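# Close and latch the lid of tip box TB4

## Task

Close the lid of tip box TB4 and push down on its front edge until the lid latches fully. The lid must stay shut with nothing from the robot holding it, and the loose box must finish resting flat on its base plate. Afterwards open the hand and pull the arm away from the box.

## Robot and tools

ROBOT. Two 7-joint arms, left_arm and right_arm, hang from one upright column behind the near edge of the table. Each ends in a two-finger parallel gripper. left_arm is the robot's own left and sits on the +y side. Giving both arms the same joint values produces mirrored postures. The arms must not collide or shove each other hard.

FRAME. All printed poses use one scene frame. Its origin is at table-top height (z = 0), 0.07 m behind the centre of the table's near edge. +x points out across the table, +z points up and +y points toward the left arm. The robot faces roughly +x but may be turned slightly about the column. Arm root links sit at left (-0.001, +0.031, +0.407) m and right (-0.008, -0.031, +0.407) m, both with quat_wxyz (+0.998, 0, 0, -0.060). The printed hand positions can be somewhat wrong, and more so at long reach.

GRIPPER. The fingers point along the gripper's +z axis and close along its y axis. end_effector_position is the point between the pads when they are shut, a little under 1 cm behind the tips. Closing moves the tips about 17 mm further along +z. A shut hand gives a flat fingertip face, which is handy for pressing the lid edge.

execute_actions. The argument actions is a list holding nothing, one action or one wait. pictures (true/false) turns camera images on or off for that result.
- Empty list: no command, only the current state comes back.
- Action: {"rows": [...], "steps": n}, with n from 1 to 15 control steps of 1/30 s each (15 if omitted). rows holds 1 to 15 rows. Each row is used for one step, and the last row repeats if there are fewer rows than steps.
- Each row is one list of 16 numbers covering both arms: left_arm's 7 joint targets, then its opening, then right_arm's 7 joint targets, then its opening. Joint numbers are absolute target angles in radians, in the same order Joint positions prints them: shoulder pitch, shoulder roll, upper arm roll, elbow, forearm roll, wrist pitch, wrist yaw. They are not offsets. Stated ranges are: shoulder pitch -1.396 to 2.000 (left) and -1.300 to 2.000 (right); shoulder roll -0.175 to 2.000; upper arm roll -1.571 to 1.571; elbow 0.000 to 2.443; forearm roll -1.571 to 1.571; wrist pitch -0.785 to 0.785; wrist yaw -1.571 to 1.571. The true ends can differ by up to 0.017 rad. A target more than 0.017 rad beyond an end, and further out than the joint's last reading, gets the whole call refused, so nothing is sent. A target past the real end is cut off at that end, and "joint sent to its limit" is then reported, possibly for an earlier action. If that line is missing, it does not prove there is more room.
- Opening is an absolute value from -1 (closed) to +1 (fully open). A full close takes about 0.5 s or more.
- Wait: {"steps": n}, n up to 300 steps, with no new command. It counts from the last result, and your reply time counts toward it.

MOTION LIMITS. On each step a joint's target is kept close to its measured angle. The allowed lead is 0.0738 rad for shoulder pitch, 0.0684 for shoulder roll, 0.113 for upper arm roll, 0.119 for elbow, 0.403 for forearm roll and 0.414 for each wrist joint. If the targets would move a gripper more than 70 mm from where it is, they are all scaled back, so distant goals need several actions. The simulation keeps running while you think, and the arms keep heading toward the last row sent. They stop once everything has nearly come to rest or a step is HELD, and only a new action moves them further.

RESULTS. The state line gives, for each arm, end_effector_position (m) and end_effector_quat_wxyz in the scene frame. Joint positions and Joint velocities list each arm's 7 joints (rad, rad/s), then the finger-pad gap (m, m/s; 0.145 m means fully open). grip_measured is the measured opening on the command's -1..1 scale. To hold something, command an opening clearly below it: a bigger gap squeezes harder, up to about 10 N per pad, and a fast close can hit harder. "joint command not followed" means a clearance check changed or blocked some joint targets; the rest of the row still ran. HELD marks steps whose row was partly or wholly not sent. MOTOR HOT warns at 85 °C. OVER-TEMPERATURE FAULT means an arm was stopped at 100 °C and the overheated joints went limp until they cooled. Long loaded holds cause heating.

zoom_image. Arguments camera (cam_high, cam_left_wrist or cam_right_wrist) and region [x0, y0, x1, y1], pixel coordinates in that camera's latest 504x504 image measured from the top-left corner. The region can be at most 504 by 504. It returns an enlarged view and moves nothing. cam_high is fixed, and each wrist camera rides on its hand. Pinhole-plus-distortion calibrations are given but may be slightly off.

read_manual. Optional section, default "licences". It returns only the licence and notice texts.

finished_scene. Argument scene is the current scene's number. It ends that scene for good, then reports whether the goal holds and gives the next task if there is one. Replying with no tool call also ends everything.

AVOID. Do not knock or place anything off the table, since that ends the scene. Avoid dropping things, slamming, hard impacts, very hard presses on the box and arm-to-arm contact. The box is loose, so press so it stays flat rather than tipping or sliding. Objects may occasionally be nudged, and held parts may be tugged. Smooth moves with little effort are preferred. Finish with the gripper open and clear of the lid.

Each tool is called after "Request:" as a command line: name --argument value for each argument, lists and objects as JSON in quotes; but a table of rows of numbers goes row by row, as --pt "numbers of a row", without its own name.

## Session

Request:
execute_actions --actions '[]'

Scene clock: 0.00 s of 6000.00 s.
left_arm: end_effector_position=(+0.3082, +0.4694, +0.2940) grip_measured=+1.00 end_effector_quat_wxyz=(+0.043, +0.723, -0.028, +0.689) | right_arm: end_effector_position=(+0.0787, +0.0851, +0.3411) grip_measured=+1.00 end_effector_quat_wxyz=(-0.574, -0.121, +0.718, +0.373)
Joint positions: left_arm=[-0.265  0.911  0.924  1.086  0.715  0.172  0.923  0.145] | right_arm=[ 1.048  0.022 -1.256  1.568  0.895 -0.474  1.472  0.145]
Joint velocities: left_arm=[ 0.055 -0.011 -0.007  0.012  0.051 -0.037  0.007 -0.   ] | right_arm=[-0.011 -0.055 -0.017 -0.007 -0.007 -0.037  0.037 -0.   ]

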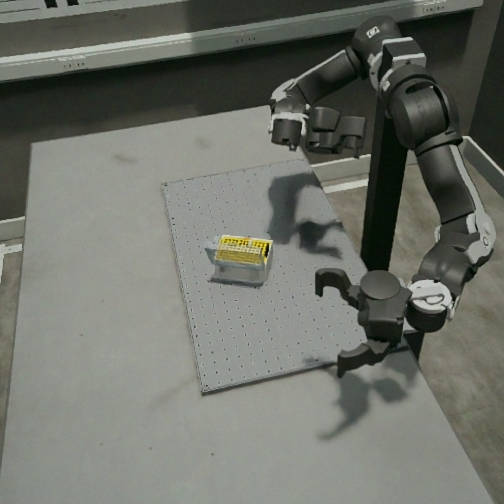

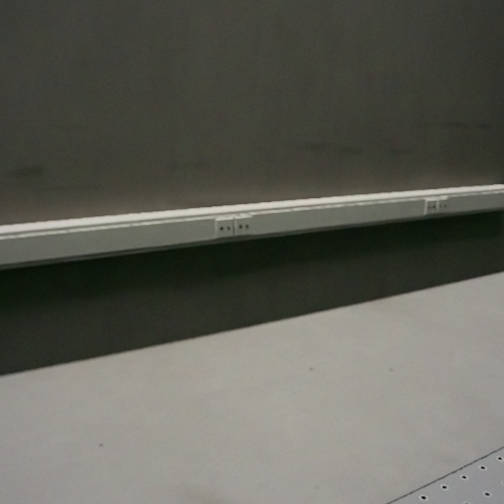

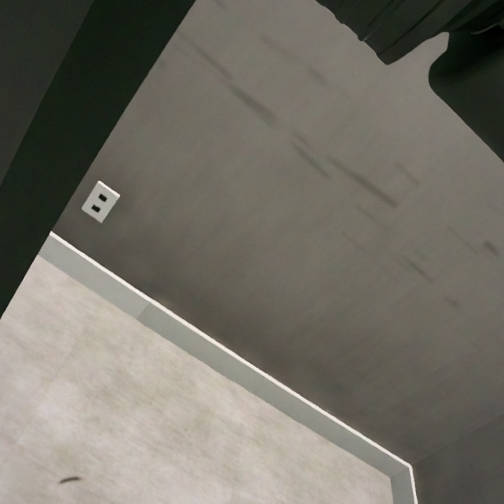

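Request:
zoom_image --camera "cam_high" --region '[190, 215, 290, 305]'

Region (190, 215, 290, 305) of cam_high's 504x504 image, scaled by 5.040, with more detail than that image has; it fills the top 454 rows of this view, and the rest is white.

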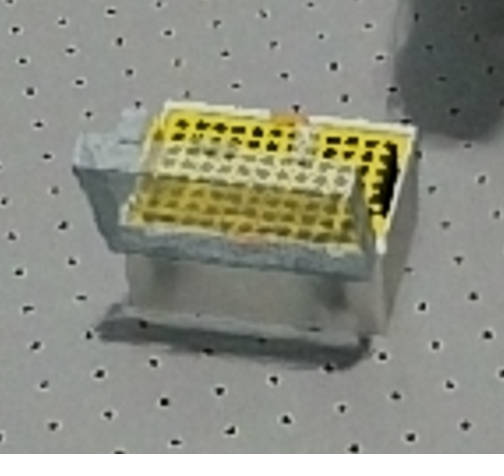

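Request:
execute_actions --actions '[{"rows": [[0.0,0.85,0.5,1.08,0.5,0.12,1.05,0.0, 1.0,0.1,-0.8,1.6,0.6,-0.3,0.9,0.0],[0.0,0.85,0.5,1.08,0.5,0.12,1.05,0.0, 1.0,0.1,-0.8,1.6,0.6,-0.3,0.9,0.0],[0.0,0.85,0.5,1.08,0.5,0.12,1.05,0.0, 1.0,0.1,-0.8,1.6,0.6,-0.3,0.9,0.0],[0.0,0.85,0.5,1.08,0.5,0.12,1.05,-0.5, 1.0,0.1,-0.8,1.6,0.6,-0.3,0.9,-0.5],[0.0,0.85,0.5,1.08,0.5,0.12,1.05,-0.5, 1.0,0.1,-0.8,1.6,0.6,-0.3,0.9,-0.5],[0.0,0.85,0.5,1.08,0.5,0.12,1.05,-0.5, 1.0,0.1,-0.8,1.6,0.6,-0.3,0.9,-0.5],[0.0,0.85,0.5,1.08,0.5,0.12,1.05,-0.5, 1.0,0.1,-0.8,1.6,0.6,-0.3,0.9,-0.5],[0.0,0.85,0.5,1.08,0.5,0.12,1.05,-0.5, 1.0,0.1,-0.8,1.6,0.6,-0.3,0.9,-0.5],[0.3,0.8,0.05,1.07,0.24,0.08,1.18,-1, 0.8,0.25,0,1.8,0,0,0,-1]], "steps": 15}]' --pictures false

Request:
execute_actions --actions '[{"steps": 30}]' --pictures false

Request:
execute_actions --actions '[{"rows": [[0.84,0.72,-0.78,1.053,-0.227,0,1.44,-1, 0.0,0.3,0,1.9,0,0,0,-1]], "steps": 15}]' --pictures false

Request:
execute_actions --actions '[{"steps": 30}]'

Scene clock: 120.50 s of 6000.00 s.
left_arm: end_effector_position=(+0.3810, +0.2420, +0.1808) grip_measured=-1.00 end_effector_quat_wxyz=(+0.199, +0.749, -0.407, +0.484) | right_arm: end_effector_position=(+0.3405, -0.1626, +0.5620) grip_measured=-1.00 end_effector_quat_wxyz=(+0.113, +0.291, +0.136, +0.940)
Joint positions: left_arm=[0.313 0.79  0.043 1.087 0.25  0.081 1.175 0.   ] | right_arm=[ 0.8    0.248 -0.166  1.792  0.012  0.004  0.051  0.   ]
Joint velocities: left_arm=[-0.187  0.385  0.266 -0.237 -0.066 -0.051 -0.051 -0.   ] | right_arm=[ 0.297 -0.055  2.591  0.501 -0.154 -0.022 -1.473 -0.   ]
Steps of this call (steps 1 to 90: nothing new was sent; then 117.00 s passed at rest; steps 91 to 105: all 15 steps of this action). Readings (joint positions):
91: left_arm=[-0.209 0.894 0.885 1.078 0.637 0.146 0.962] | right_arm=[1.006 0.045 -1.184 1.599 0.800 -0.403 1.391]
92: left_arm=[-0.133 0.861 0.789 1.078 0.573 0.134 0.996] | right_arm=[0.975 0.092 -1.095 1.619 0.711 -0.356 1.251]
94: left_arm=[-0.019 0.830 0.576 1.070 0.512 0.128 1.033] | right_arm=[0.988 0.116 -0.904 1.581 0.618 -0.312 1.006]
98: left_arm=[-0.001 0.852 0.502 1.079 0.502 0.123 1.049] | right_arm=[1.013 0.098 -0.792 1.606 0.612 -0.306 0.903]
105: the state above

Scene clock: 121.50 s of 6000.00 s.
left_arm: end_effector_position=(+0.3783, +0.2515, +0.1747) grip_measured=-1.00 end_effector_quat_wxyz=(+0.192, +0.760, -0.401, +0.475) | right_arm: end_effector_position=(+0.3220, -0.2283, +0.5798) grip_measured=-1.00 end_effector_quat_wxyz=(+0.166, +0.269, +0.043, +0.948)
Joint positions: left_arm=[0.3   0.8   0.053 1.069 0.241 0.081 1.175 0.   ] | right_arm=[ 0.797  0.251  0.002  1.801  0.002 -0.001  0.001  0.   ]
Joint velocities: left_arm=[-0.011 -0.033 -0.017 -0.002 -0.051 -0.007 -0.051  0.   ] | right_arm=[ 0.011 -0.011 -0.002 -0.017 -0.037 -0.081 -0.051  0.   ]
Steps of this call (steps 1 to 30: the robot went on to your last target). Readings (joint positions):
1: left_arm=[0.305 0.803 0.050 1.075 0.247 0.081 1.175] | right_arm=[0.810 0.246 -0.067 1.805 0.008 0.001 0.028]
2: left_arm=[0.300 0.810 0.053 1.068 0.242 0.081 1.175] | right_arm=[0.813 0.256 0.009 1.808 0.006 -0.001 0.009]
4: left_arm=[0.300 0.803 0.053 1.069 0.241 0.081 1.175] | right_arm=[0.807 0.264 0.018 1.801 0.004 -0.001 -0.011]
8: left_arm=[0.300 0.800 0.053 1.069 0.241 0.081 1.175] | right_arm=[0.797 0.250 -0.002 1.801 0.002 -0.001 0.001]
30: the state above
All arms were judged still, so your last target was given up. Only a new action makes them travel on or press farther. Fingers that are still opening or closing keep moving.

Scene clock: 122.00 s of 6000.00 s.
left_arm: end_effector_position=(+0.3613, +0.1740, +0.1300) grip_measured=-1.00 end_effector_quat_wxyz=(-0.113, -0.619, +0.766, -0.135) | right_arm: end_effector_position=(+0.3298, -0.2247, +0.2994) grip_measured=-1.00 end_effector_quat_wxyz=(+0.133, +0.598, +0.087, +0.786)
Joint positions: left_arm=[ 0.839  0.724 -0.779  1.051 -0.227  0.003  1.436  0.   ] | right_arm=[-0.021  0.299 -0.003  1.889  0.     0.008  0.001  0.   ]
Joint velocities: left_arm=[ 0.011 -0.121 -0.037 -0.002 -0.051 -0.051 -0.066  0.   ] | right_arm=[ 0.56   0.011  0.007  0.012 -0.022 -0.037  0.007 -0.   ]
Steps of this call (steps 1 to 15: all 15 steps of this action). Readings (joint positions):
1: left_arm=[0.351 0.791 -0.010 1.044 0.152 0.049 1.256] | right_arm=[0.761 0.280 -0.003 1.851 0.001 0.008 -0.000]
2: left_arm=[0.423 0.750 -0.104 1.039 -0.000 0.029 1.335] | right_arm=[0.693 0.313 0.003 1.921 0.001 -0.003 -0.000]
4: left_arm=[0.545 0.688 -0.322 1.056 -0.162 0.010 1.408] | right_arm=[0.582 0.300 0.005 1.910 0.001 -0.011 -0.002]
8: left_arm=[0.817 0.731 -0.731 1.051 -0.224 0.004 1.433] | right_arm=[0.311 0.299 -0.001 1.896 0.001 0.002 -0.001]
15: the state above

Scene clock: 123.00 s of 6000.00 s.
left_arm: end_effector_position=(+0.3615, +0.1728, +0.1302) grip_measured=-1.00 end_effector_quat_wxyz=(-0.114, -0.618, +0.766, -0.136) | right_arm: end_effector_position=(+0.3300, -0.2238, +0.3121) grip_measured=-1.00 end_effector_quat_wxyz=(+0.134, +0.581, +0.087, +0.798)
Joint positions: left_arm=[ 0.84   0.722 -0.779  1.051 -0.227  0.003  1.436  0.   ] | right_arm=[-0.002  0.299 -0.     1.902  0.    -0.001  0.001  0.   ]
Joint velocities: left_arm=[-0.011 -0.055 -0.002 -0.002 -0.007 -0.007 -0.051  0.   ] | right_arm=[-0.055  0.033  0.002  0.012 -0.022  0.022 -0.022  0.   ]
Steps of this call (steps 1 to 30: the robot went on to your last target). Readings (joint positions):
1: left_arm=[0.840 0.723 -0.779 1.051 -0.227 0.003 1.436] | right_arm=[0.001 0.299 -0.002 1.893 0.000 0.007 0.001]
2: left_arm=[0.840 0.722 -0.779 1.051 -0.227 0.003 1.436] | right_arm=[0.012 0.299 -0.001 1.901 0.000 0.003 0.001]
4: left_arm=[0.840 0.722 -0.779 1.051 -0.227 0.003 1.436] | right_arm=[0.003 0.299 -0.000 1.904 0.000 -0.001 0.001]
8: left_arm=[0.840 0.722 -0.779 1.051 -0.227 0.003 1.436] | right_arm=[-0.002 0.299 -0.000 1.902 0.000 -0.001 0.001]
30: the state above
All arms were judged still, so your last target was given up. Only a new action makes them travel on or press farther. Fingers that are still opening or closing keep moving.
camera_calibration (this result's frames):
cam_left_wrist: T_world_to_cam=[[-0.899382, 0.327113, 0.290014, 0.221071], [0.31196, 0.944983, -0.0984266, -0.252112], [-0.306255, 0.00194963, -0.951947, 0.296303], [0, 0, 0, 1]] pos_world=[0.36822, 0.165349, 0.193137]
cam_right_wrist: T_world_to_cam=[[0.26301, -0.862176, 0.432987, -0.41066], [0.100179, -0.421957, -0.901064, 0.166654], [0.959578, 0.280365, -0.0246065, -0.190333], [0, 0, 0, 1]] pos_world=[0.273952, -0.230378, 0.323294]

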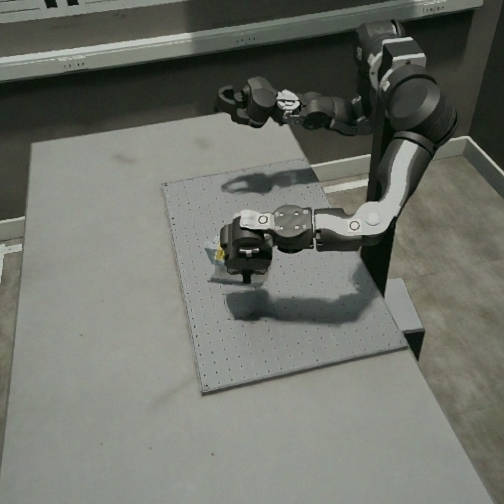

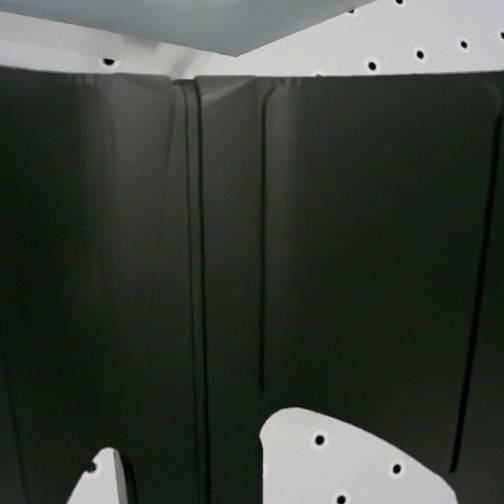

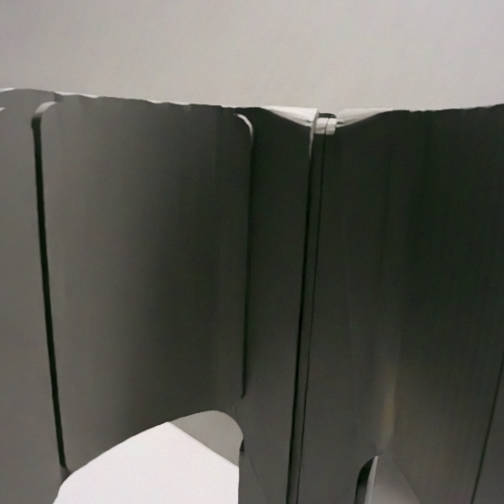

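Request:
execute_actions --actions '[{"rows": [[0.84,0.72,-0.78,1.053,-0.227,0,1.44,-1, 0.0,0.33,0.04,1.88,0.03,0,0.1,-0.8],[0.84,0.72,-0.78,1.053,-0.227,0,1.44,-1, 0.0,0.36,0.08,1.86,0.06,0,0.2,-0.6],[0.84,0.72,-0.78,1.053,-0.227,0,1.44,-1, 0.0,0.39,0.12,1.84,0.09,0,0.3,-0.4],[0.84,0.72,-0.78,1.053,-0.227,0,1.44,-1, 0.0,0.42,0.16,1.82,0.12,0,0.4,-0.2],[0.84,0.72,-0.78,1.053,-0.227,0,1.44,-1, 0.0,0.45,0.2,1.8,0.15,0,0.5,0],[0.84,0.72,-0.78,1.053,-0.227,0,1.44,-1, 0.0,0.48,0.24,1.78,0.18,0,0.6,0.2],[0.84,0.72,-0.78,1.053,-0.227,0,1.44,-1, 0.0,0.51,0.28,1.76,0.21,0,0.7,0.4],[0.84,0.72,-0.78,1.053,-0.227,0,1.44,-1, 0.0,0.54,0.32,1.74,0.24,0,0.8,0.6],[0.84,0.72,-0.78,1.053,-0.227,0,1.44,-1, 0.0,0.57,0.36,1.72,0.27,0,0.9,0.8],[0.84,0.72,-0.78,1.053,-0.227,0,1.44,-1, 0.0,0.6,0.4,1.7,0.3,0,1.0,1],[0.84,0.72,-0.78,1.053,-0.227,0,1.44,-1, 0.0,0.6,0.4,1.7,0.33,0,1.1,1],[0.84,0.72,-0.78,1.053,-0.227,0,1.44,-1, 0.0,0.6,0.4,1.7,0.35,0,1.2,1],[0.84,0.72,-0.78,1.053,-0.227,0,1.44,-1, 0.0,0.6,0.4,1.7,0.377,0,1.3,1],[0.84,0.72,-0.78,1.053,-0.227,0,1.44,-1, 0.0,0.6,0.4,1.7,0.377,0,1.387,1]], "steps": 15}]' --pictures false

Request:
execute_actions --actions '[{"steps": 15}]'

Scene clock: 152.43 s of 6000.00 s.
left_arm: end_effector_position=(+0.3615, +0.1728, +0.1302) grip_measured=-1.00 end_effector_quat_wxyz=(-0.114, -0.618, +0.766, -0.136) | right_arm: end_effector_position=(+0.2544, -0.2253, +0.2723) grip_measured=+1.00 end_effector_quat_wxyz=(-0.171, +0.606, +0.438, +0.642)
Joint positions: left_arm=[ 0.84   0.722 -0.779  1.051 -0.227  0.003  1.436  0.   ] | right_arm=[-0.005  0.594  0.396  1.701  0.366  0.002  1.323  0.145]
Joint velocities: left_arm=[ 0.077 -0.033 -0.002  0.002 -0.037 -0.007  0.037  0.   ] | right_arm=[-0.187  0.033  0.027 -0.007  0.139 -0.066  1.238  0.001]
Steps of this call (steps 1 to 90: nothing new was sent; then 25.93 s passed at rest; steps 91 to 105: all 15 steps of this action). Readings (joint positions):
91: left_arm=[0.840 0.722 -0.779 1.051 -0.227 0.003 1.436] | right_arm=[-0.002 0.311 0.015 1.894 0.012 -0.003 0.045]
92: left_arm=[0.840 0.722 -0.779 1.051 -0.227 0.003 1.436] | right_arm=[-0.002 0.344 0.055 1.873 0.033 -0.003 0.116]
94: left_arm=[0.840 0.722 -0.779 1.051 -0.227 0.003 1.436] | right_arm=[-0.002 0.424 0.160 1.820 0.084 0.001 0.280]
98: left_arm=[0.840 0.722 -0.779 1.051 -0.227 0.003 1.436] | right_arm=[-0.001 0.532 0.307 1.746 0.202 0.001 0.673]
105: the state above

Scene clock: 152.93 s of 6000.00 s.
left_arm: end_effector_position=(+0.3615, +0.1728, +0.1302) grip_measured=-1.00 end_effector_quat_wxyz=(-0.114, -0.618, +0.766, -0.136) | right_arm: end_effector_position=(+0.2473, -0.2207, +0.2714) grip_measured=+1.00 end_effector_quat_wxyz=(-0.189, +0.598, +0.456, +0.632)
Joint positions: left_arm=[ 0.84   0.722 -0.779  1.051 -0.227  0.003  1.436  0.   ] | right_arm=[-0.002  0.598  0.397  1.701  0.375  0.002  1.381  0.145]
Joint velocities: left_arm=[-0.099  0.033  0.007  0.007 -0.022 -0.066 -0.007 -0.   ] | right_arm=[-0.011 -0.077 -0.017  0.017 -0.007 -0.007  0.022  0.   ]
Steps of this call (steps 1 to 15: the robot went on to your last target). Readings (joint positions):
1: left_arm=[0.840 0.722 -0.779 1.051 -0.227 0.003 1.436] | right_arm=[-0.004 0.596 0.396 1.701 0.370 0.002 1.352]
2: left_arm=[0.840 0.722 -0.779 1.051 -0.227 0.003 1.436] | right_arm=[-0.003 0.598 0.396 1.701 0.372 0.002 1.367]
4: left_arm=[0.840 0.722 -0.779 1.051 -0.227 0.003 1.436] | right_arm=[-0.002 0.598 0.397 1.701 0.374 0.002 1.377]
8: left_arm=[0.840 0.722 -0.779 1.051 -0.227 0.003 1.436] | right_arm=[-0.002 0.598 0.397 1.701 0.375 0.002 1.381]
15: the state above
camera_calibration (this result's frames):
cam_left_wrist: T_world_to_cam=[[-0.899382, 0.327113, 0.290014, 0.221071], [0.31196, 0.944983, -0.0984266, -0.252112], [-0.306255, 0.00194963, -0.951947, 0.296303], [0, 0, 0, 1]] pos_world=[0.36822, 0.165349, 0.193137]
cam_right_wrist: T_world_to_cam=[[0.940901, -0.13709, 0.309696, -0.342767], [0.203082, -0.503422, -0.839836, 0.0795586], [0.27104, 0.853096, -0.445829, 0.298187], [0, 0, 0, 1]] pos_world=[0.225532, -0.26132, 0.30591]

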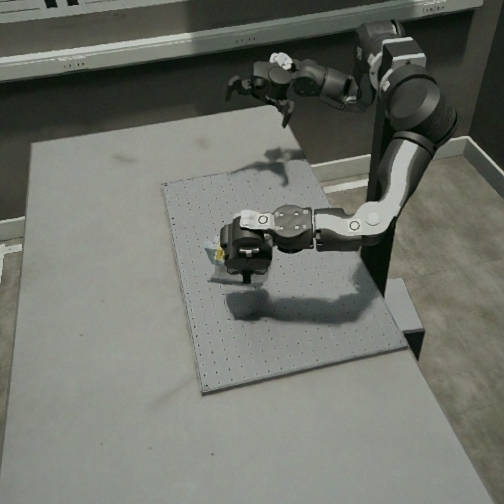

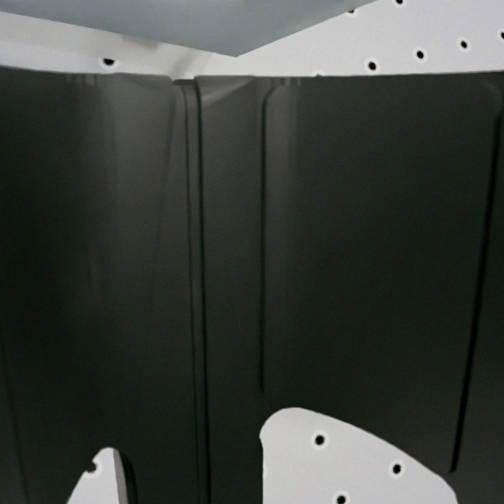

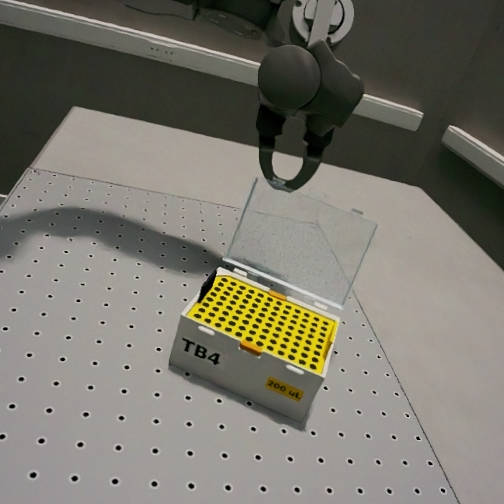

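Request:
zoom_image --camera "cam_right_wrist" --region '[180, 120, 420, 360]'

Request:
zoom_image --camera "cam_high" --region '[190, 200, 310, 320]'

Region (180, 120, 420, 360) of cam_right_wrist's 504x504 image, scaled by 2.100, with more detail than that image has.

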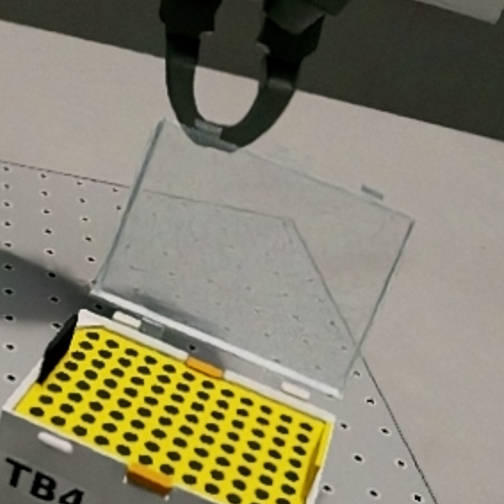

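Region (190, 200, 310, 320) of cam_high's 504x504 image, scaled by 4.200, with more detail than that image has.

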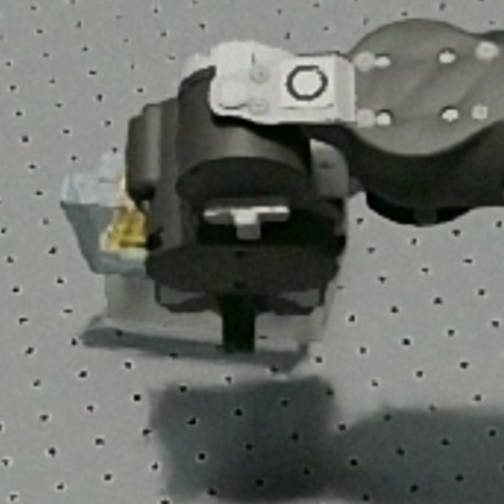

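Request:
execute_actions --actions '[{"rows": [[0.85,0.71,-0.8,1.04,-0.22,0,1.432,-1, 0,0.6,0.4,1.7,0.377,0,1.387,1],[0.86,0.70,-0.815,1.026,-0.215,0,1.425,-1, 0,0.6,0.4,1.7,0.377,0,1.387,1],[0.87,0.69,-0.835,1.012,-0.21,0,1.417,-1, 0,0.6,0.4,1.7,0.377,0,1.387,1],[0.88,0.68,-0.85,1.0,-0.205,0,1.41,-1, 0,0.6,0.4,1.7,0.377,0,1.387,1],[0.89,0.67,-0.87,0.985,-0.2,0,1.40,-1, 0,0.6,0.4,1.7,0.377,0,1.387,1],[0.9,0.66,-0.885,0.972,-0.193,0,1.395,-1, 0,0.6,0.4,1.7,0.377,0,1.387,1],[0.91,0.65,-0.905,0.958,-0.187,0,1.388,-1, 0,0.6,0.4,1.7,0.377,0,1.387,1],[0.92,0.64,-0.92,0.945,-0.181,0,1.38,-1, 0,0.6,0.4,1.7,0.377,0,1.387,1],[0.93,0.63,-0.94,0.932,-0.176,0,1.374,-1, 0,0.6,0.4,1.7,0.377,0,1.387,1],[0.94,0.62,-0.955,0.92,-0.171,0,1.367,-1, 0,0.6,0.4,1.7,0.377,0,1.387,1],[0.947,0.61,-0.97,0.91,-0.167,0,1.362,-1, 0,0.6,0.4,1.7,0.377,0,1.387,1],[0.953,0.6,-0.985,0.901,-0.163,0,1.357,-1, 0,0.6,0.4,1.7,0.377,0,1.387,1]], "steps": 15}]'

Scene clock: 236.97 s of 6000.00 s.
left_arm: end_effector_position=(+0.3715, +0.1359, +0.1140) grip_measured=-1.00 end_effector_quat_wxyz=(-0.125, -0.604, +0.778, -0.123) | right_arm: end_effector_position=(+0.2473, -0.2207, +0.2714) grip_measured=+1.00 end_effector_quat_wxyz=(-0.189, +0.598, +0.456, +0.632)
Joint positions: left_arm=[ 0.953  0.596 -0.983  0.904 -0.163  0.003  1.363  0.   ] | right_arm=[-0.002  0.598  0.397  1.701  0.375  0.002  1.381  0.145]
Joint velocities: left_arm=[-0.055  0.055  0.007 -0.002 -0.007 -0.007 -0.095  0.   ] | right_arm=[ 0.055  0.011  0.007  0.007 -0.051  0.022 -0.007 -0.   ]
Steps of this call (steps 1 to 15: the robot went on to your last target; steps 16 to 90: nothing new was sent; then 80.53 s passed at rest; steps 91 to 105: all 15 steps of this action). Readings (joint positions):
91: left_arm=[0.847 0.718 -0.792 1.044 -0.225 0.003 1.436] | right_arm=[-0.002 0.598 0.397 1.701 0.375 0.002 1.381]
92: left_arm=[0.858 0.709 -0.808 1.029 -0.223 0.003 1.434] | right_arm=[-0.002 0.598 0.397 1.701 0.375 0.002 1.381]
94: left_arm=[0.877 0.681 -0.845 1.004 -0.213 0.003 1.423] | right_arm=[-0.002 0.598 0.397 1.701 0.375 0.002 1.381]
98: left_arm=[0.917 0.643 -0.915 0.949 -0.190 0.003 1.395] | right_arm=[-0.002 0.598 0.397 1.701 0.375 0.002 1.381]
105: the state above
camera_calibration (this result's frames):
cam_left_wrist: T_world_to_cam=[[-0.876592, 0.362377, 0.316651, 0.230525], [0.348509, 0.931787, -0.101557, -0.233394], [-0.331854, 0.0213318, -0.94309, 0.289952], [0, 0, 0, 1]] pos_world=[0.379638, 0.127751, 0.176752]
cam_right_wrist: T_world_to_cam=[[0.940986, -0.136732, 0.309597, -0.342625], [0.203162, -0.503418, -0.839819, 0.0795426], [0.270686, 0.853156, -0.445931, 0.298291], [0, 0, 0, 1]] pos_world=[0.225501, -0.261293, 0.305894]

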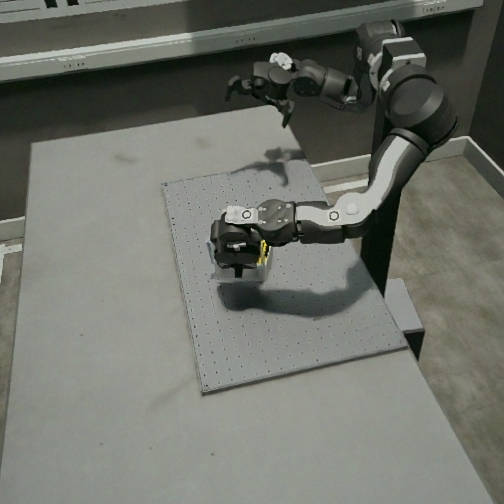

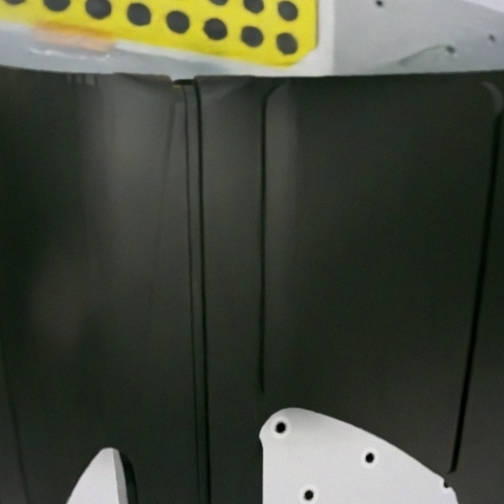

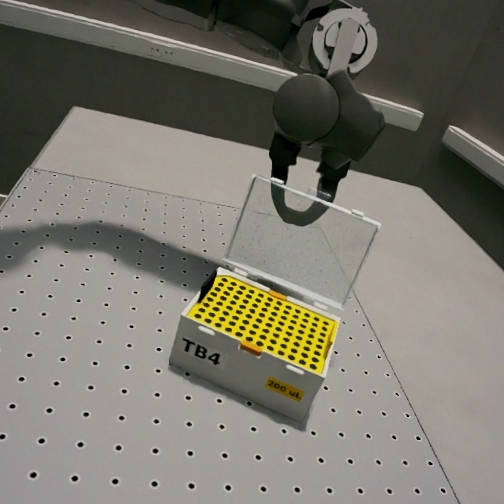

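Request:
execute_actions --actions '[{"rows": [[0.952,0.599,-0.987,0.908,-0.165,0,1.355,-1, 0,0.6,0.4,1.7,0.377,0,1.387,1],[0.951,0.597,-0.99,0.915,-0.167,0,1.354,-1, 0,0.6,0.4,1.7,0.377,0,1.387,1],[0.95,0.596,-0.992,0.922,-0.168,0,1.352,-1, 0,0.6,0.4,1.7,0.377,0,1.387,1],[0.949,0.595,-0.995,0.929,-0.17,0,1.35,-1, 0,0.6,0.4,1.7,0.377,0,1.387,1],[0.948,0.594,-0.997,0.936,-0.172,0,1.349,-1, 0,0.6,0.4,1.7,0.377,0,1.387,1],[0.947,0.592,-1.0,0.943,-0.174,0,1.347,-1, 0,0.6,0.4,1.7,0.377,0,1.387,1],[0.946,0.591,-1.002,0.95,-0.175,0,1.345,-1, 0,0.6,0.4,1.7,0.377,0,1.387,1],[0.945,0.59,-1.004,0.958,-0.177,0,1.344,-1, 0,0.6,0.4,1.7,0.377,0,1.387,1],[0.944,0.589,-1.007,0.965,-0.179,0,1.342,-1, 0,0.6,0.4,1.7,0.377,0,1.387,1],[0.943,0.587,-1.009,0.972,-0.181,0,1.34,-1, 0,0.6,0.4,1.7,0.377,0,1.387,1],[0.942,0.586,-1.012,0.979,-0.183,0,1.339,-1, 0,0.6,0.4,1.7,0.377,0,1.387,1],[0.941,0.585,-1.014,0.986,-0.184,0,1.337,-1, 0,0.6,0.4,1.7,0.377,0,1.387,1],[0.94,0.584,-1.017,0.993,-0.186,0,1.335,-1, 0,0.6,0.4,1.7,0.377,0,1.387,1]], "steps": 15}]'

Scene clock: 260.00 s of 6000.00 s.
left_arm: end_effector_position=(+0.3651, +0.1136, +0.1151) grip_measured=-1.00 end_effector_quat_wxyz=(-0.115, -0.563, +0.808, -0.128) | right_arm: end_effector_position=(+0.2473, -0.2207, +0.2714) grip_measured=+1.00 end_effector_quat_wxyz=(-0.189, +0.598, +0.456, +0.632)
Joint positions: left_arm=[ 0.944  0.583 -1.013  0.993 -0.182  0.003  1.341  0.   ] | right_arm=[-0.002  0.598  0.397  1.701  0.375  0.002  1.381  0.145]
Joint velocities: left_arm=[-0.055 -0.033  0.012 -0.017  0.007  0.007  0.007 -0.   ] | right_arm=[-0.055 -0.011  0.002 -0.022 -0.037 -0.022  0.007  0.   ]
Steps of this call (steps 1 to 15: the robot went on to your last target; steps 16 to 90: nothing new was sent; then 19.53 s passed at rest; steps 91 to 105: all 15 steps of this action). Readings (joint positions):
91: left_arm=[0.953 0.601 -0.983 0.904 -0.164 0.003 1.362] | right_arm=[-0.002 0.598 0.397 1.701 0.375 0.002 1.381]
92: left_arm=[0.953 0.601 -0.984 0.909 -0.166 0.003 1.361] | right_arm=[-0.002 0.598 0.397 1.701 0.375 0.002 1.381]
94: left_arm=[0.953 0.598 -0.990 0.925 -0.168 0.003 1.358] | right_arm=[-0.002 0.598 0.397 1.701 0.375 0.002 1.381]
98: left_arm=[0.950 0.591 -0.999 0.955 -0.173 0.003 1.351] | right_arm=[-0.002 0.598 0.397 1.701 0.375 0.002 1.381]
105: the state above
camera_calibration (this result's frames):
cam_left_wrist: T_world_to_cam=[[-0.849328, 0.446108, 0.282189, 0.217129], [0.440885, 0.89348, -0.0855185, -0.2415], [-0.290281, 0.0517798, -0.95554, 0.272101], [0, 0, 0, 1]] pos_world=[0.369873, 0.104824, 0.17808]
cam_right_wrist: T_world_to_cam=[[0.940986, -0.136732, 0.309597, -0.342625], [0.203162, -0.503418, -0.839819, 0.0795426], [0.270686, 0.853156, -0.445931, 0.298291], [0, 0, 0, 1]] pos_world=[0.225501, -0.261293, 0.305894]

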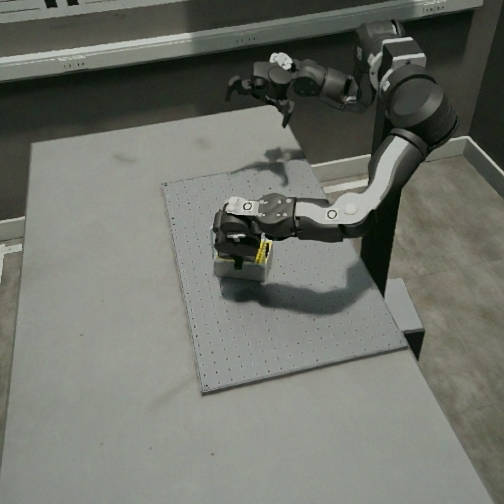

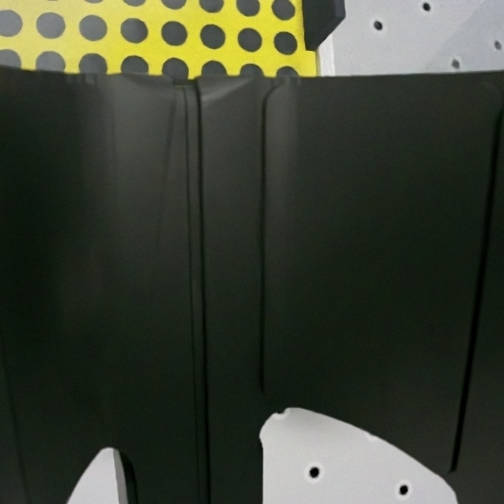

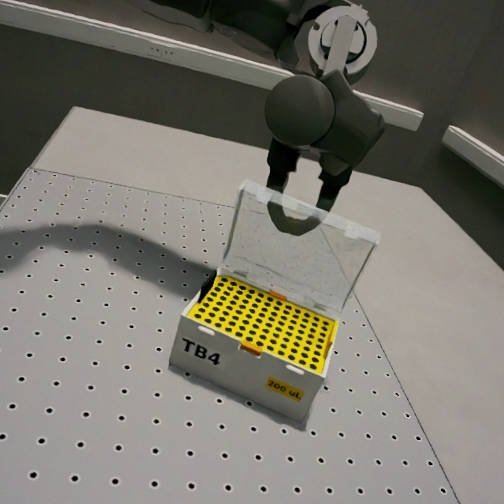

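Request:
execute_actions --actions '[{"rows": [[0.939,0.583,-1.019,1.0,-0.188,0,1.334,-1, 0,0.6,0.4,1.7,0.377,0,1.387,1],[0.938,0.581,-1.021,1.007,-0.19,0,1.332,-1, 0,0.6,0.4,1.7,0.377,0,1.387,1],[0.937,0.58,-1.024,1.014,-0.191,0,1.33,-1, 0,0.6,0.4,1.7,0.377,0,1.387,1],[0.936,0.579,-1.026,1.021,-0.193,0,1.329,-1, 0,0.6,0.4,1.7,0.377,0,1.387,1],[0.935,0.577,-1.029,1.028,-0.195,0,1.327,-1, 0,0.6,0.4,1.7,0.377,0,1.387,1],[0.934,0.576,-1.031,1.035,-0.197,0,1.325,-1, 0,0.6,0.4,1.7,0.377,0,1.387,1],[0.933,0.575,-1.033,1.042,-0.198,0,1.323,-1, 0,0.6,0.4,1.7,0.377,0,1.387,1],[0.932,0.574,-1.036,1.05,-0.2,0,1.322,-1, 0,0.6,0.4,1.7,0.377,0,1.387,1],[0.931,0.572,-1.038,1.057,-0.202,0,1.32,-1, 0,0.6,0.4,1.7,0.377,0,1.387,1],[0.93,0.571,-1.041,1.064,-0.204,0,1.318,-1, 0,0.6,0.4,1.7,0.377,0,1.387,1]], "steps": 15}]'

Scene clock: 272.17 s of 6000.00 s.
left_arm: end_effector_position=(+0.3575, +0.0955, +0.1149) grip_measured=-1.00 end_effector_quat_wxyz=(-0.108, -0.528, +0.832, -0.132) | right_arm: end_effector_position=(+0.2473, -0.2207, +0.2714) grip_measured=+1.00 end_effector_quat_wxyz=(-0.189, +0.598, +0.456, +0.632)
Joint positions: left_arm=[ 0.934  0.57  -1.036  1.064 -0.202  0.003  1.324  0.   ] | right_arm=[-0.002  0.598  0.397  1.701  0.375  0.002  1.381  0.145]
Joint velocities: left_arm=[ 0.011  0.033  0.012 -0.002 -0.037  0.022 -0.037  0.   ] | right_arm=[ 0.011 -0.033 -0.017  0.002 -0.007  0.022 -0.007 -0.   ]
Steps of this call (steps 1 to 15: the robot went on to your last target; steps 16 to 90: nothing new was sent; then 8.67 s passed at rest; steps 91 to 105: all 15 steps of this action). Readings (joint positions):
91: left_arm=[0.944 0.583 -1.014 0.995 -0.186 0.003 1.340] | right_arm=[-0.002 0.598 0.397 1.701 0.375 0.002 1.381]
92: left_arm=[0.943 0.583 -1.015 1.001 -0.187 0.003 1.339] | right_arm=[-0.002 0.598 0.397 1.701 0.375 0.002 1.381]
94: left_arm=[0.941 0.582 -1.021 1.018 -0.190 0.003 1.337] | right_arm=[-0.002 0.598 0.397 1.701 0.375 0.002 1.381]
98: left_arm=[0.937 0.575 -1.031 1.047 -0.196 0.003 1.330] | right_arm=[-0.002 0.598 0.397 1.701 0.375 0.002 1.381]
105: the state above
camera_calibration (this result's frames):
cam_left_wrist: T_world_to_cam=[[-0.819162, 0.512881, 0.256762, 0.20463], [0.512915, 0.855393, -0.0722643, -0.245583], [-0.256695, 0.0725009, -0.963769, 0.257616], [0, 0, 0, 1]] pos_world=[0.359717, 0.0864421, 0.177994]
cam_right_wrist: T_world_to_cam=[[0.940986, -0.136732, 0.309597, -0.342625], [0.203162, -0.503418, -0.839819, 0.0795426], [0.270686, 0.853156, -0.445931, 0.298291], [0, 0, 0, 1]] pos_world=[0.225501, -0.261293, 0.305894]

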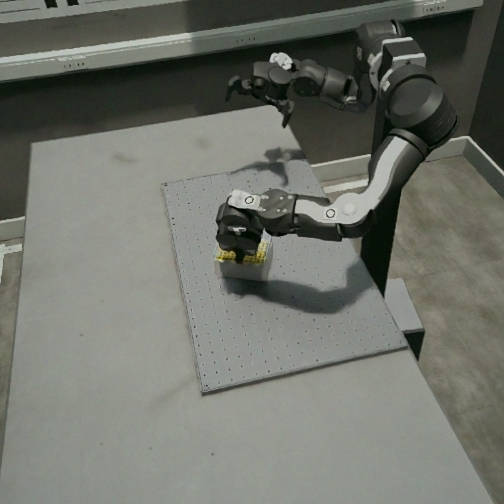

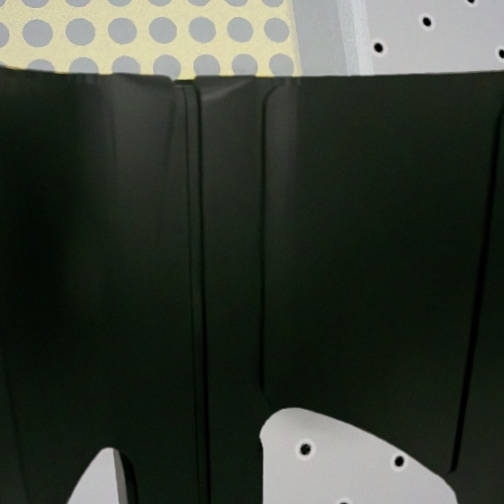

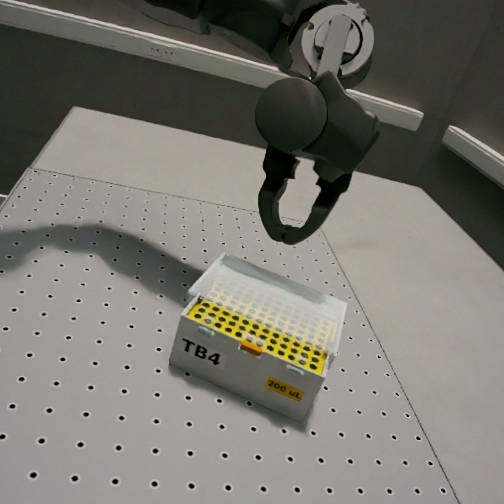

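Request:
zoom_image --camera "cam_right_wrist" --region '[150, 200, 390, 440]'

Region (150, 200, 390, 440) of cam_right_wrist's 504x504 image, scaled by 2.100, with more detail than that image has.

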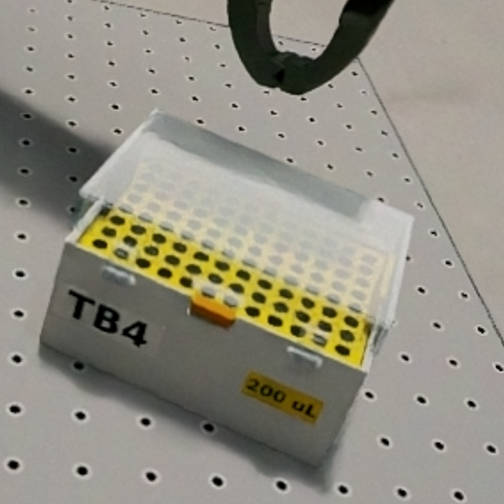

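Request:
execute_actions --actions '[{"rows": [[0.933,0.555,-1.046,1.071,-0.22,0,1.325,-1, 0,0.6,0.4,1.7,0.377,0,1.387,1],[0.936,0.535,-1.052,1.08,-0.24,0,1.334,-1, 0,0.6,0.4,1.7,0.377,0,1.387,1],[0.939,0.515,-1.058,1.088,-0.262,0,1.343,-1, 0,0.6,0.4,1.7,0.377,0,1.387,1],[0.942,0.495,-1.064,1.097,-0.283,0,1.352,-1, 0,0.6,0.4,1.7,0.377,0,1.387,1],[0.945,0.475,-1.07,1.106,-0.304,0,1.361,-1, 0,0.6,0.4,1.7,0.377,0,1.387,1],[0.948,0.455,-1.076,1.115,-0.325,0,1.37,-1, 0,0.6,0.4,1.7,0.377,0,1.387,1],[0.952,0.435,-1.082,1.123,-0.345,0,1.379,-1, 0,0.6,0.4,1.7,0.377,0,1.387,1],[0.955,0.415,-1.088,1.132,-0.366,0,1.388,-1, 0,0.6,0.4,1.7,0.377,0,1.387,1],[0.958,0.395,-1.094,1.141,-0.387,0,1.397,-1, 0,0.6,0.4,1.7,0.377,0,1.387,1],[0.961,0.375,-1.1,1.149,-0.408,0,1.406,-1, 0,0.6,0.4,1.7,0.377,0,1.387,1],[0.964,0.355,-1.107,1.158,-0.429,0,1.415,-1, 0,0.6,0.4,1.7,0.377,0,1.387,1],[0.967,0.335,-1.113,1.167,-0.45,0,1.424,-1, 0,0.6,0.4,1.7,0.377,0,1.387,1],[0.97,0.317,-1.119,1.175,-0.469,0,1.432,-1, 0,0.6,0.4,1.7,0.377,0,1.387,1],[0.973,0.3,-1.124,1.182,-0.486,0,1.439,-1, 0,0.6,0.4,1.7,0.377,0,1.387,1]], "steps": 15}]' --pictures false

Request:
execute_actions --actions '[{"rows": [[0.972,0.299,-1.129,1.176,-0.485,0,1.432,-1, 0,0.6,0.4,1.7,0.377,0,1.387,1],[0.971,0.297,-1.134,1.17,-0.483,0,1.425,-1, 0,0.6,0.4,1.7,0.377,0,1.387,1],[0.97,0.296,-1.139,1.164,-0.482,0,1.418,-1, 0,0.6,0.4,1.7,0.377,0,1.387,1],[0.969,0.295,-1.144,1.158,-0.48,0,1.411,-1, 0,0.6,0.4,1.7,0.377,0,1.387,1],[0.968,0.293,-1.149,1.152,-0.479,0,1.404,-1, 0,0.6,0.4,1.7,0.377,0,1.387,1],[0.967,0.292,-1.154,1.146,-0.477,0,1.397,-1, 0,0.6,0.4,1.7,0.377,0,1.387,1],[0.966,0.291,-1.159,1.14,-0.476,0,1.39,-1, 0,0.6,0.4,1.7,0.377,0,1.387,1],[0.965,0.29,-1.164,1.134,-0.474,0,1.383,-1, 0,0.6,0.4,1.7,0.377,0,1.387,1],[0.964,0.289,-1.168,1.129,-0.473,0,1.376,-1, 0,0.6,0.4,1.7,0.377,0,1.387,1]], "steps": 15}]'

Scene clock: 312.97 s of 6000.00 s.
left_arm: end_effector_position=(+0.3265, -0.0080, +0.1271) grip_measured=-1.00 end_effector_quat_wxyz=(-0.048, -0.337, +0.936, -0.093) | right_arm: end_effector_position=(+0.2473, -0.2207, +0.2714) grip_measured=+1.00 end_effector_quat_wxyz=(-0.189, +0.598, +0.456, +0.632)
Joint positions: left_arm=[ 0.972  0.285 -1.122  1.189 -0.469  0.002  1.426  0.   ] | right_arm=[-0.002  0.598  0.397  1.701  0.375  0.002  1.381  0.145]
Joint velocities: left_arm=[ 0.077 -0.099 -0.012  0.188 -0.139 -0.066  0.007  0.   ] | right_arm=[-0.011 -0.055 -0.017  0.017 -0.051 -0.051 -0.022 -0.   ]
Steps of this call (steps 1 to 15: the robot went on to your last target; steps 16 to 90: nothing new was sent; then 37.30 s passed at rest; steps 91 to 105: all 15 steps of this action). Readings (joint positions):
91: left_arm=[0.934 0.567 -1.038 1.064 -0.210 0.003 1.324] | right_arm=[-0.002 0.598 0.397 1.701 0.375 0.002 1.381]
92: left_arm=[0.935 0.554 -1.044 1.067 -0.226 0.003 1.327] | right_arm=[-0.002 0.598 0.397 1.701 0.375 0.002 1.381]
94: left_arm=[0.936 0.502 -1.059 1.088 -0.263 0.003 1.339] | right_arm=[-0.002 0.598 0.397 1.701 0.375 0.002 1.381]
98: left_arm=[0.954 0.414 -1.083 1.131 -0.337 0.002 1.370] | right_arm=[-0.002 0.598 0.397 1.701 0.375 0.002 1.381]
105: the state above

Scene clock: 313.47 s of 6000.00 s.
left_arm: end_effector_position=(+0.3310, +0.0030, +0.1100) grip_measured=-1.00 end_effector_quat_wxyz=(-0.041, -0.354, +0.931, -0.077) | right_arm: end_effector_position=(+0.2473, -0.2207, +0.2714) grip_measured=+1.00 end_effector_quat_wxyz=(-0.189, +0.598, +0.456, +0.632)
Joint positions: left_arm=[ 0.966  0.289 -1.164  1.131 -0.474  0.002  1.382  0.   ] | right_arm=[-0.002  0.598  0.397  1.701  0.375  0.002  1.381  0.145]
Joint velocities: left_arm=[-0.055 -0.055 -0.017  0.007  0.037  0.051 -0.022 -0.   ] | right_arm=[-0.055 -0.033  0.007 -0.002 -0.022  0.007 -0.022 -0.   ]
Steps of this call (steps 1 to 15: all 15 steps of this action). Readings (joint positions):
1: left_arm=[0.974 0.285 -1.123 1.188 -0.472 0.002 1.426] | right_arm=[-0.002 0.598 0.397 1.701 0.375 0.002 1.381]
2: left_arm=[0.974 0.290 -1.127 1.178 -0.475 0.002 1.426] | right_arm=[-0.002 0.598 0.397 1.701 0.375 0.002 1.381]
4: left_arm=[0.973 0.301 -1.139 1.158 -0.480 0.002 1.423] | right_arm=[-0.002 0.598 0.397 1.701 0.375 0.002 1.381]
8: left_arm=[0.970 0.287 -1.159 1.140 -0.477 0.002 1.397] | right_arm=[-0.002 0.598 0.397 1.701 0.375 0.002 1.381]
15: the state above
camera_calibration (this result's frames):
cam_left_wrist: T_world_to_cam=[[-0.599323, 0.754405, 0.26774, 0.156932], [0.79776, 0.590556, 0.121749, -0.268077], [-0.0662674, 0.286559, -0.955768, 0.1882], [0, 0, 0, 1]] pos_world=[0.320385, -0.014006, 0.170497]
cam_right_wrist: T_world_to_cam=[[0.940986, -0.136732, 0.309597, -0.342625], [0.203162, -0.503418, -0.839819, 0.0795426], [0.270686, 0.853156, -0.445931, 0.298291], [0, 0, 0, 1]] pos_world=[0.225501, -0.261293, 0.305894]

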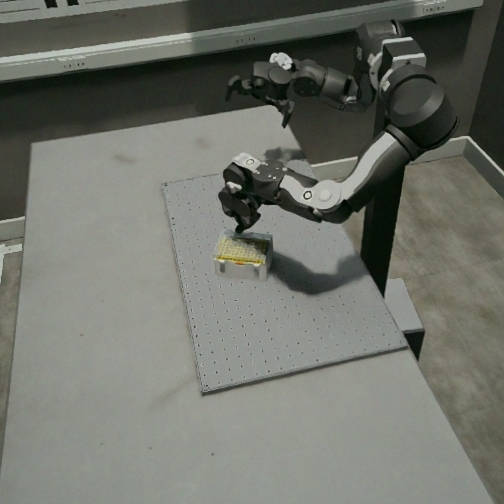

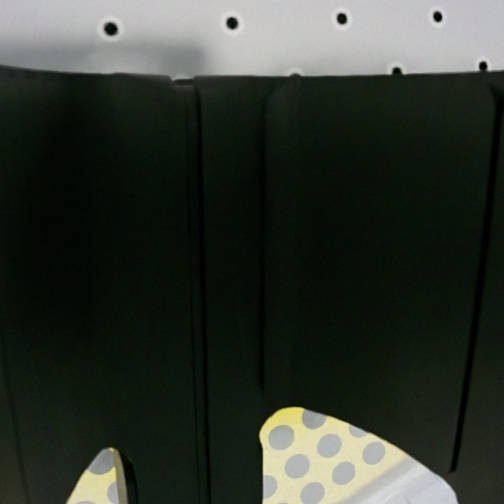

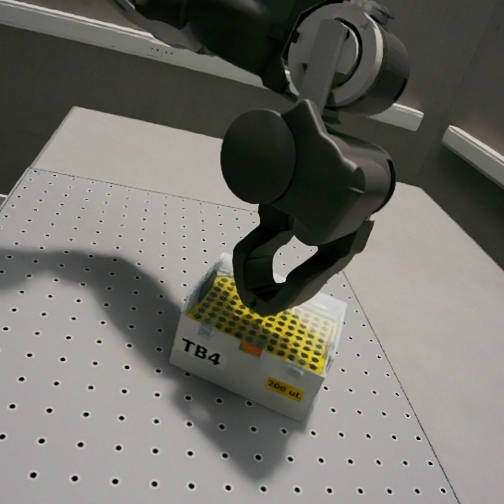

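Request:
zoom_image --camera "cam_high" --region '[195, 190, 295, 290]'

Request:
zoom_image --camera "cam_right_wrist" --region '[160, 230, 360, 430]'

Region (195, 190, 295, 290) of cam_high's 504x504 image, scaled by 5.040, with more detail than that image has.

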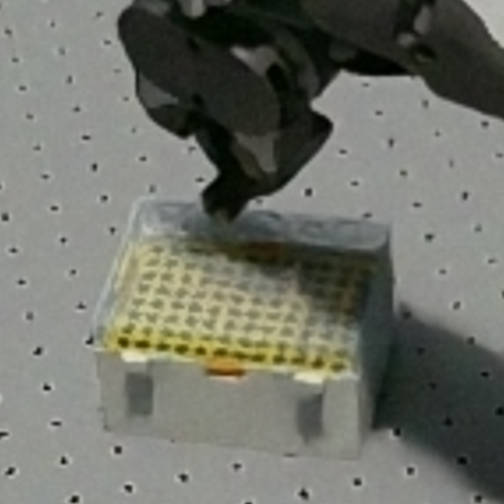

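Region (160, 230, 360, 430) of cam_right_wrist's 504x504 image, scaled by 2.520, with more detail than that image has.

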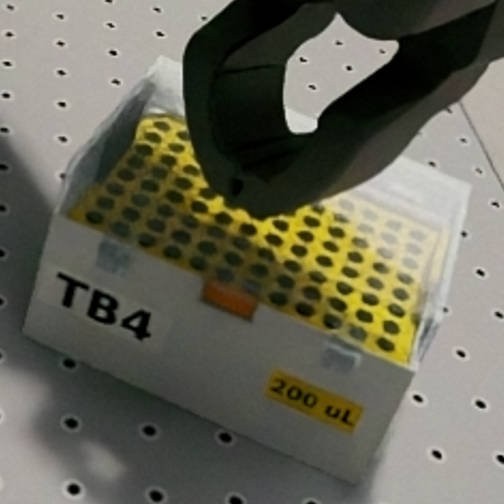

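Request:
execute_actions --actions '[{"rows": [[0.963,0.288,-1.17,1.126,-0.472,0,1.373,-1, 0,0.6,0.4,1.7,0.377,0,1.387,1],[0.963,0.288,-1.173,1.123,-0.472,0,1.369,-1, 0,0.6,0.4,1.7,0.377,0,1.387,1],[0.962,0.287,-1.175,1.12,-0.471,0,1.366,-1, 0,0.6,0.4,1.7,0.377,0,1.387,1],[0.962,0.286,-1.178,1.117,-0.47,0,1.362,-1, 0,0.6,0.4,1.7,0.377,0,1.387,1],[0.961,0.285,-1.18,1.115,-0.47,0,1.359,-1, 0,0.6,0.4,1.7,0.377,0,1.387,1],[0.961,0.285,-1.183,1.112,-0.469,0,1.355,-1, 0,0.6,0.4,1.7,0.377,0,1.387,1],[0.96,0.284,-1.185,1.109,-0.468,0,1.352,-1, 0,0.6,0.4,1.7,0.377,0,1.387,1],[0.96,0.283,-1.188,1.106,-0.467,0,1.348,-1, 0,0.6,0.4,1.7,0.377,0,1.387,1],[0.959,0.283,-1.19,1.103,-0.467,0,1.345,-1, 0,0.6,0.4,1.7,0.377,0,1.387,1],[0.958,0.282,-1.193,1.1,-0.466,0,1.341,-1, 0,0.6,0.4,1.7,0.377,0,1.387,1],[0.957,0.281,-1.196,1.096,-0.465,0,1.337,-1, 0,0.6,0.4,1.7,0.377,0,1.387,1]], "steps": 15}]'

Request:
zoom_image --camera "cam_right_wrist" --region '[160, 230, 360, 430]'

Scene clock: 342.50 s of 6000.00 s.
left_arm: end_effector_position=(+0.3309, +0.0032, +0.0998) grip_measured=-1.00 end_effector_quat_wxyz=(-0.041, -0.360, +0.929, -0.076) | right_arm: end_effector_position=(+0.2473, -0.2207, +0.2714) grip_measured=+1.00 end_effector_quat_wxyz=(-0.189, +0.598, +0.456, +0.632)
Joint positions: left_arm=[ 0.96   0.282 -1.192  1.098 -0.467  0.002  1.343  0.   ] | right_arm=[-0.002  0.598  0.397  1.701  0.375  0.002  1.381  0.145]
Joint velocities: left_arm=[-0.099 -0.011 -0.012 -0.012  0.037 -0.066  0.022 -0.   ] | right_arm=[-0.055  0.033  0.012 -0.007  0.051 -0.007 -0.066 -0.   ]
Steps of this call (steps 1 to 15: the robot went on to your last target; steps 16 to 90: nothing new was sent; then 25.53 s passed at rest; steps 91 to 105: all 15 steps of this action). Readings (joint positions):
91: left_arm=[0.966 0.289 -1.165 1.130 -0.474 0.002 1.380] | right_arm=[-0.002 0.598 0.397 1.701 0.375 0.002 1.381]
92: left_arm=[0.966 0.289 -1.167 1.127 -0.474 0.002 1.378] | right_arm=[-0.002 0.598 0.397 1.701 0.375 0.002 1.381]
94: left_arm=[0.966 0.288 -1.173 1.121 -0.472 0.002 1.372] | right_arm=[-0.002 0.598 0.397 1.701 0.375 0.002 1.381]
98: left_arm=[0.965 0.284 -1.183 1.110 -0.470 0.002 1.358] | right_arm=[-0.002 0.598 0.397 1.701 0.375 0.002 1.381]
105: the state above
camera_calibration (this result's frames):
cam_left_wrist: T_world_to_cam=[[-0.607396, 0.747121, 0.269964, 0.161914], [0.791166, 0.599552, 0.120806, -0.264643], [-0.0716009, 0.286964, -0.955262, 0.180159], [0, 0, 0, 1]] pos_world=[0.320622, -0.0140014, 0.160358]
cam_right_wrist: T_world_to_cam=[[0.940986, -0.136732, 0.309597, -0.342625], [0.203162, -0.503418, -0.839819, 0.0795426], [0.270686, 0.853156, -0.445931, 0.298291], [0, 0, 0, 1]] pos_world=[0.225501, -0.261293, 0.305894]

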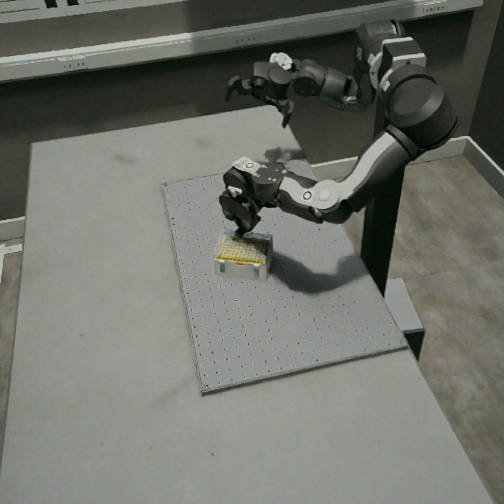

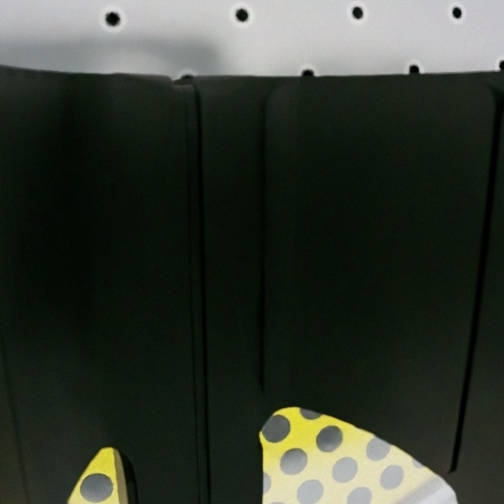

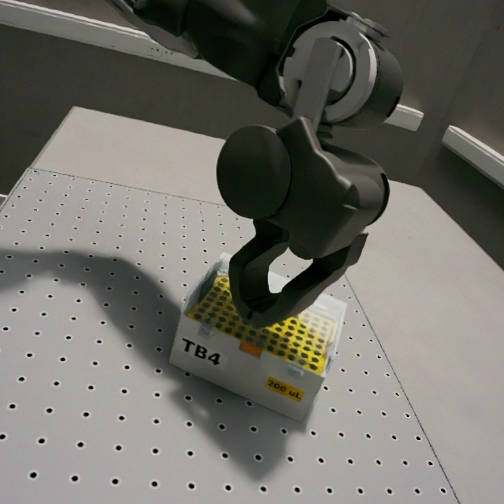

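Region (160, 230, 360, 430) of cam_right_wrist's 504x504 image, scaled by 2.520, with more detail than that image has.

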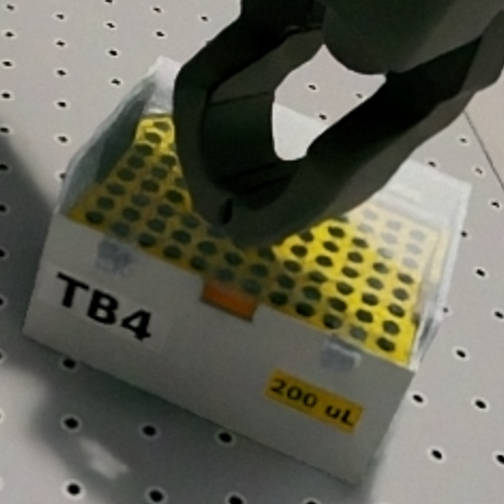

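Request:
zoom_image --camera "cam_high" --region '[195, 190, 295, 290]'

Region (195, 190, 295, 290) of cam_high's 504x504 image, scaled by 5.040, with more detail than that image has.

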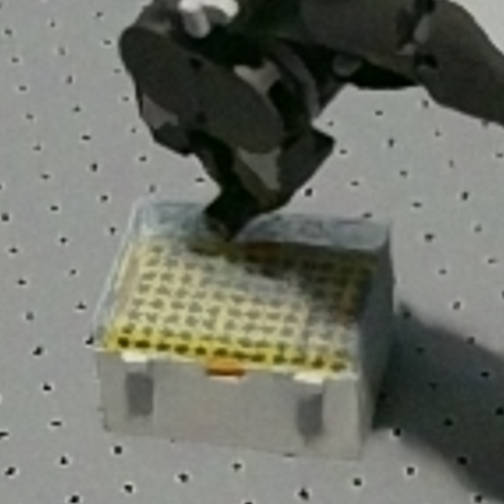

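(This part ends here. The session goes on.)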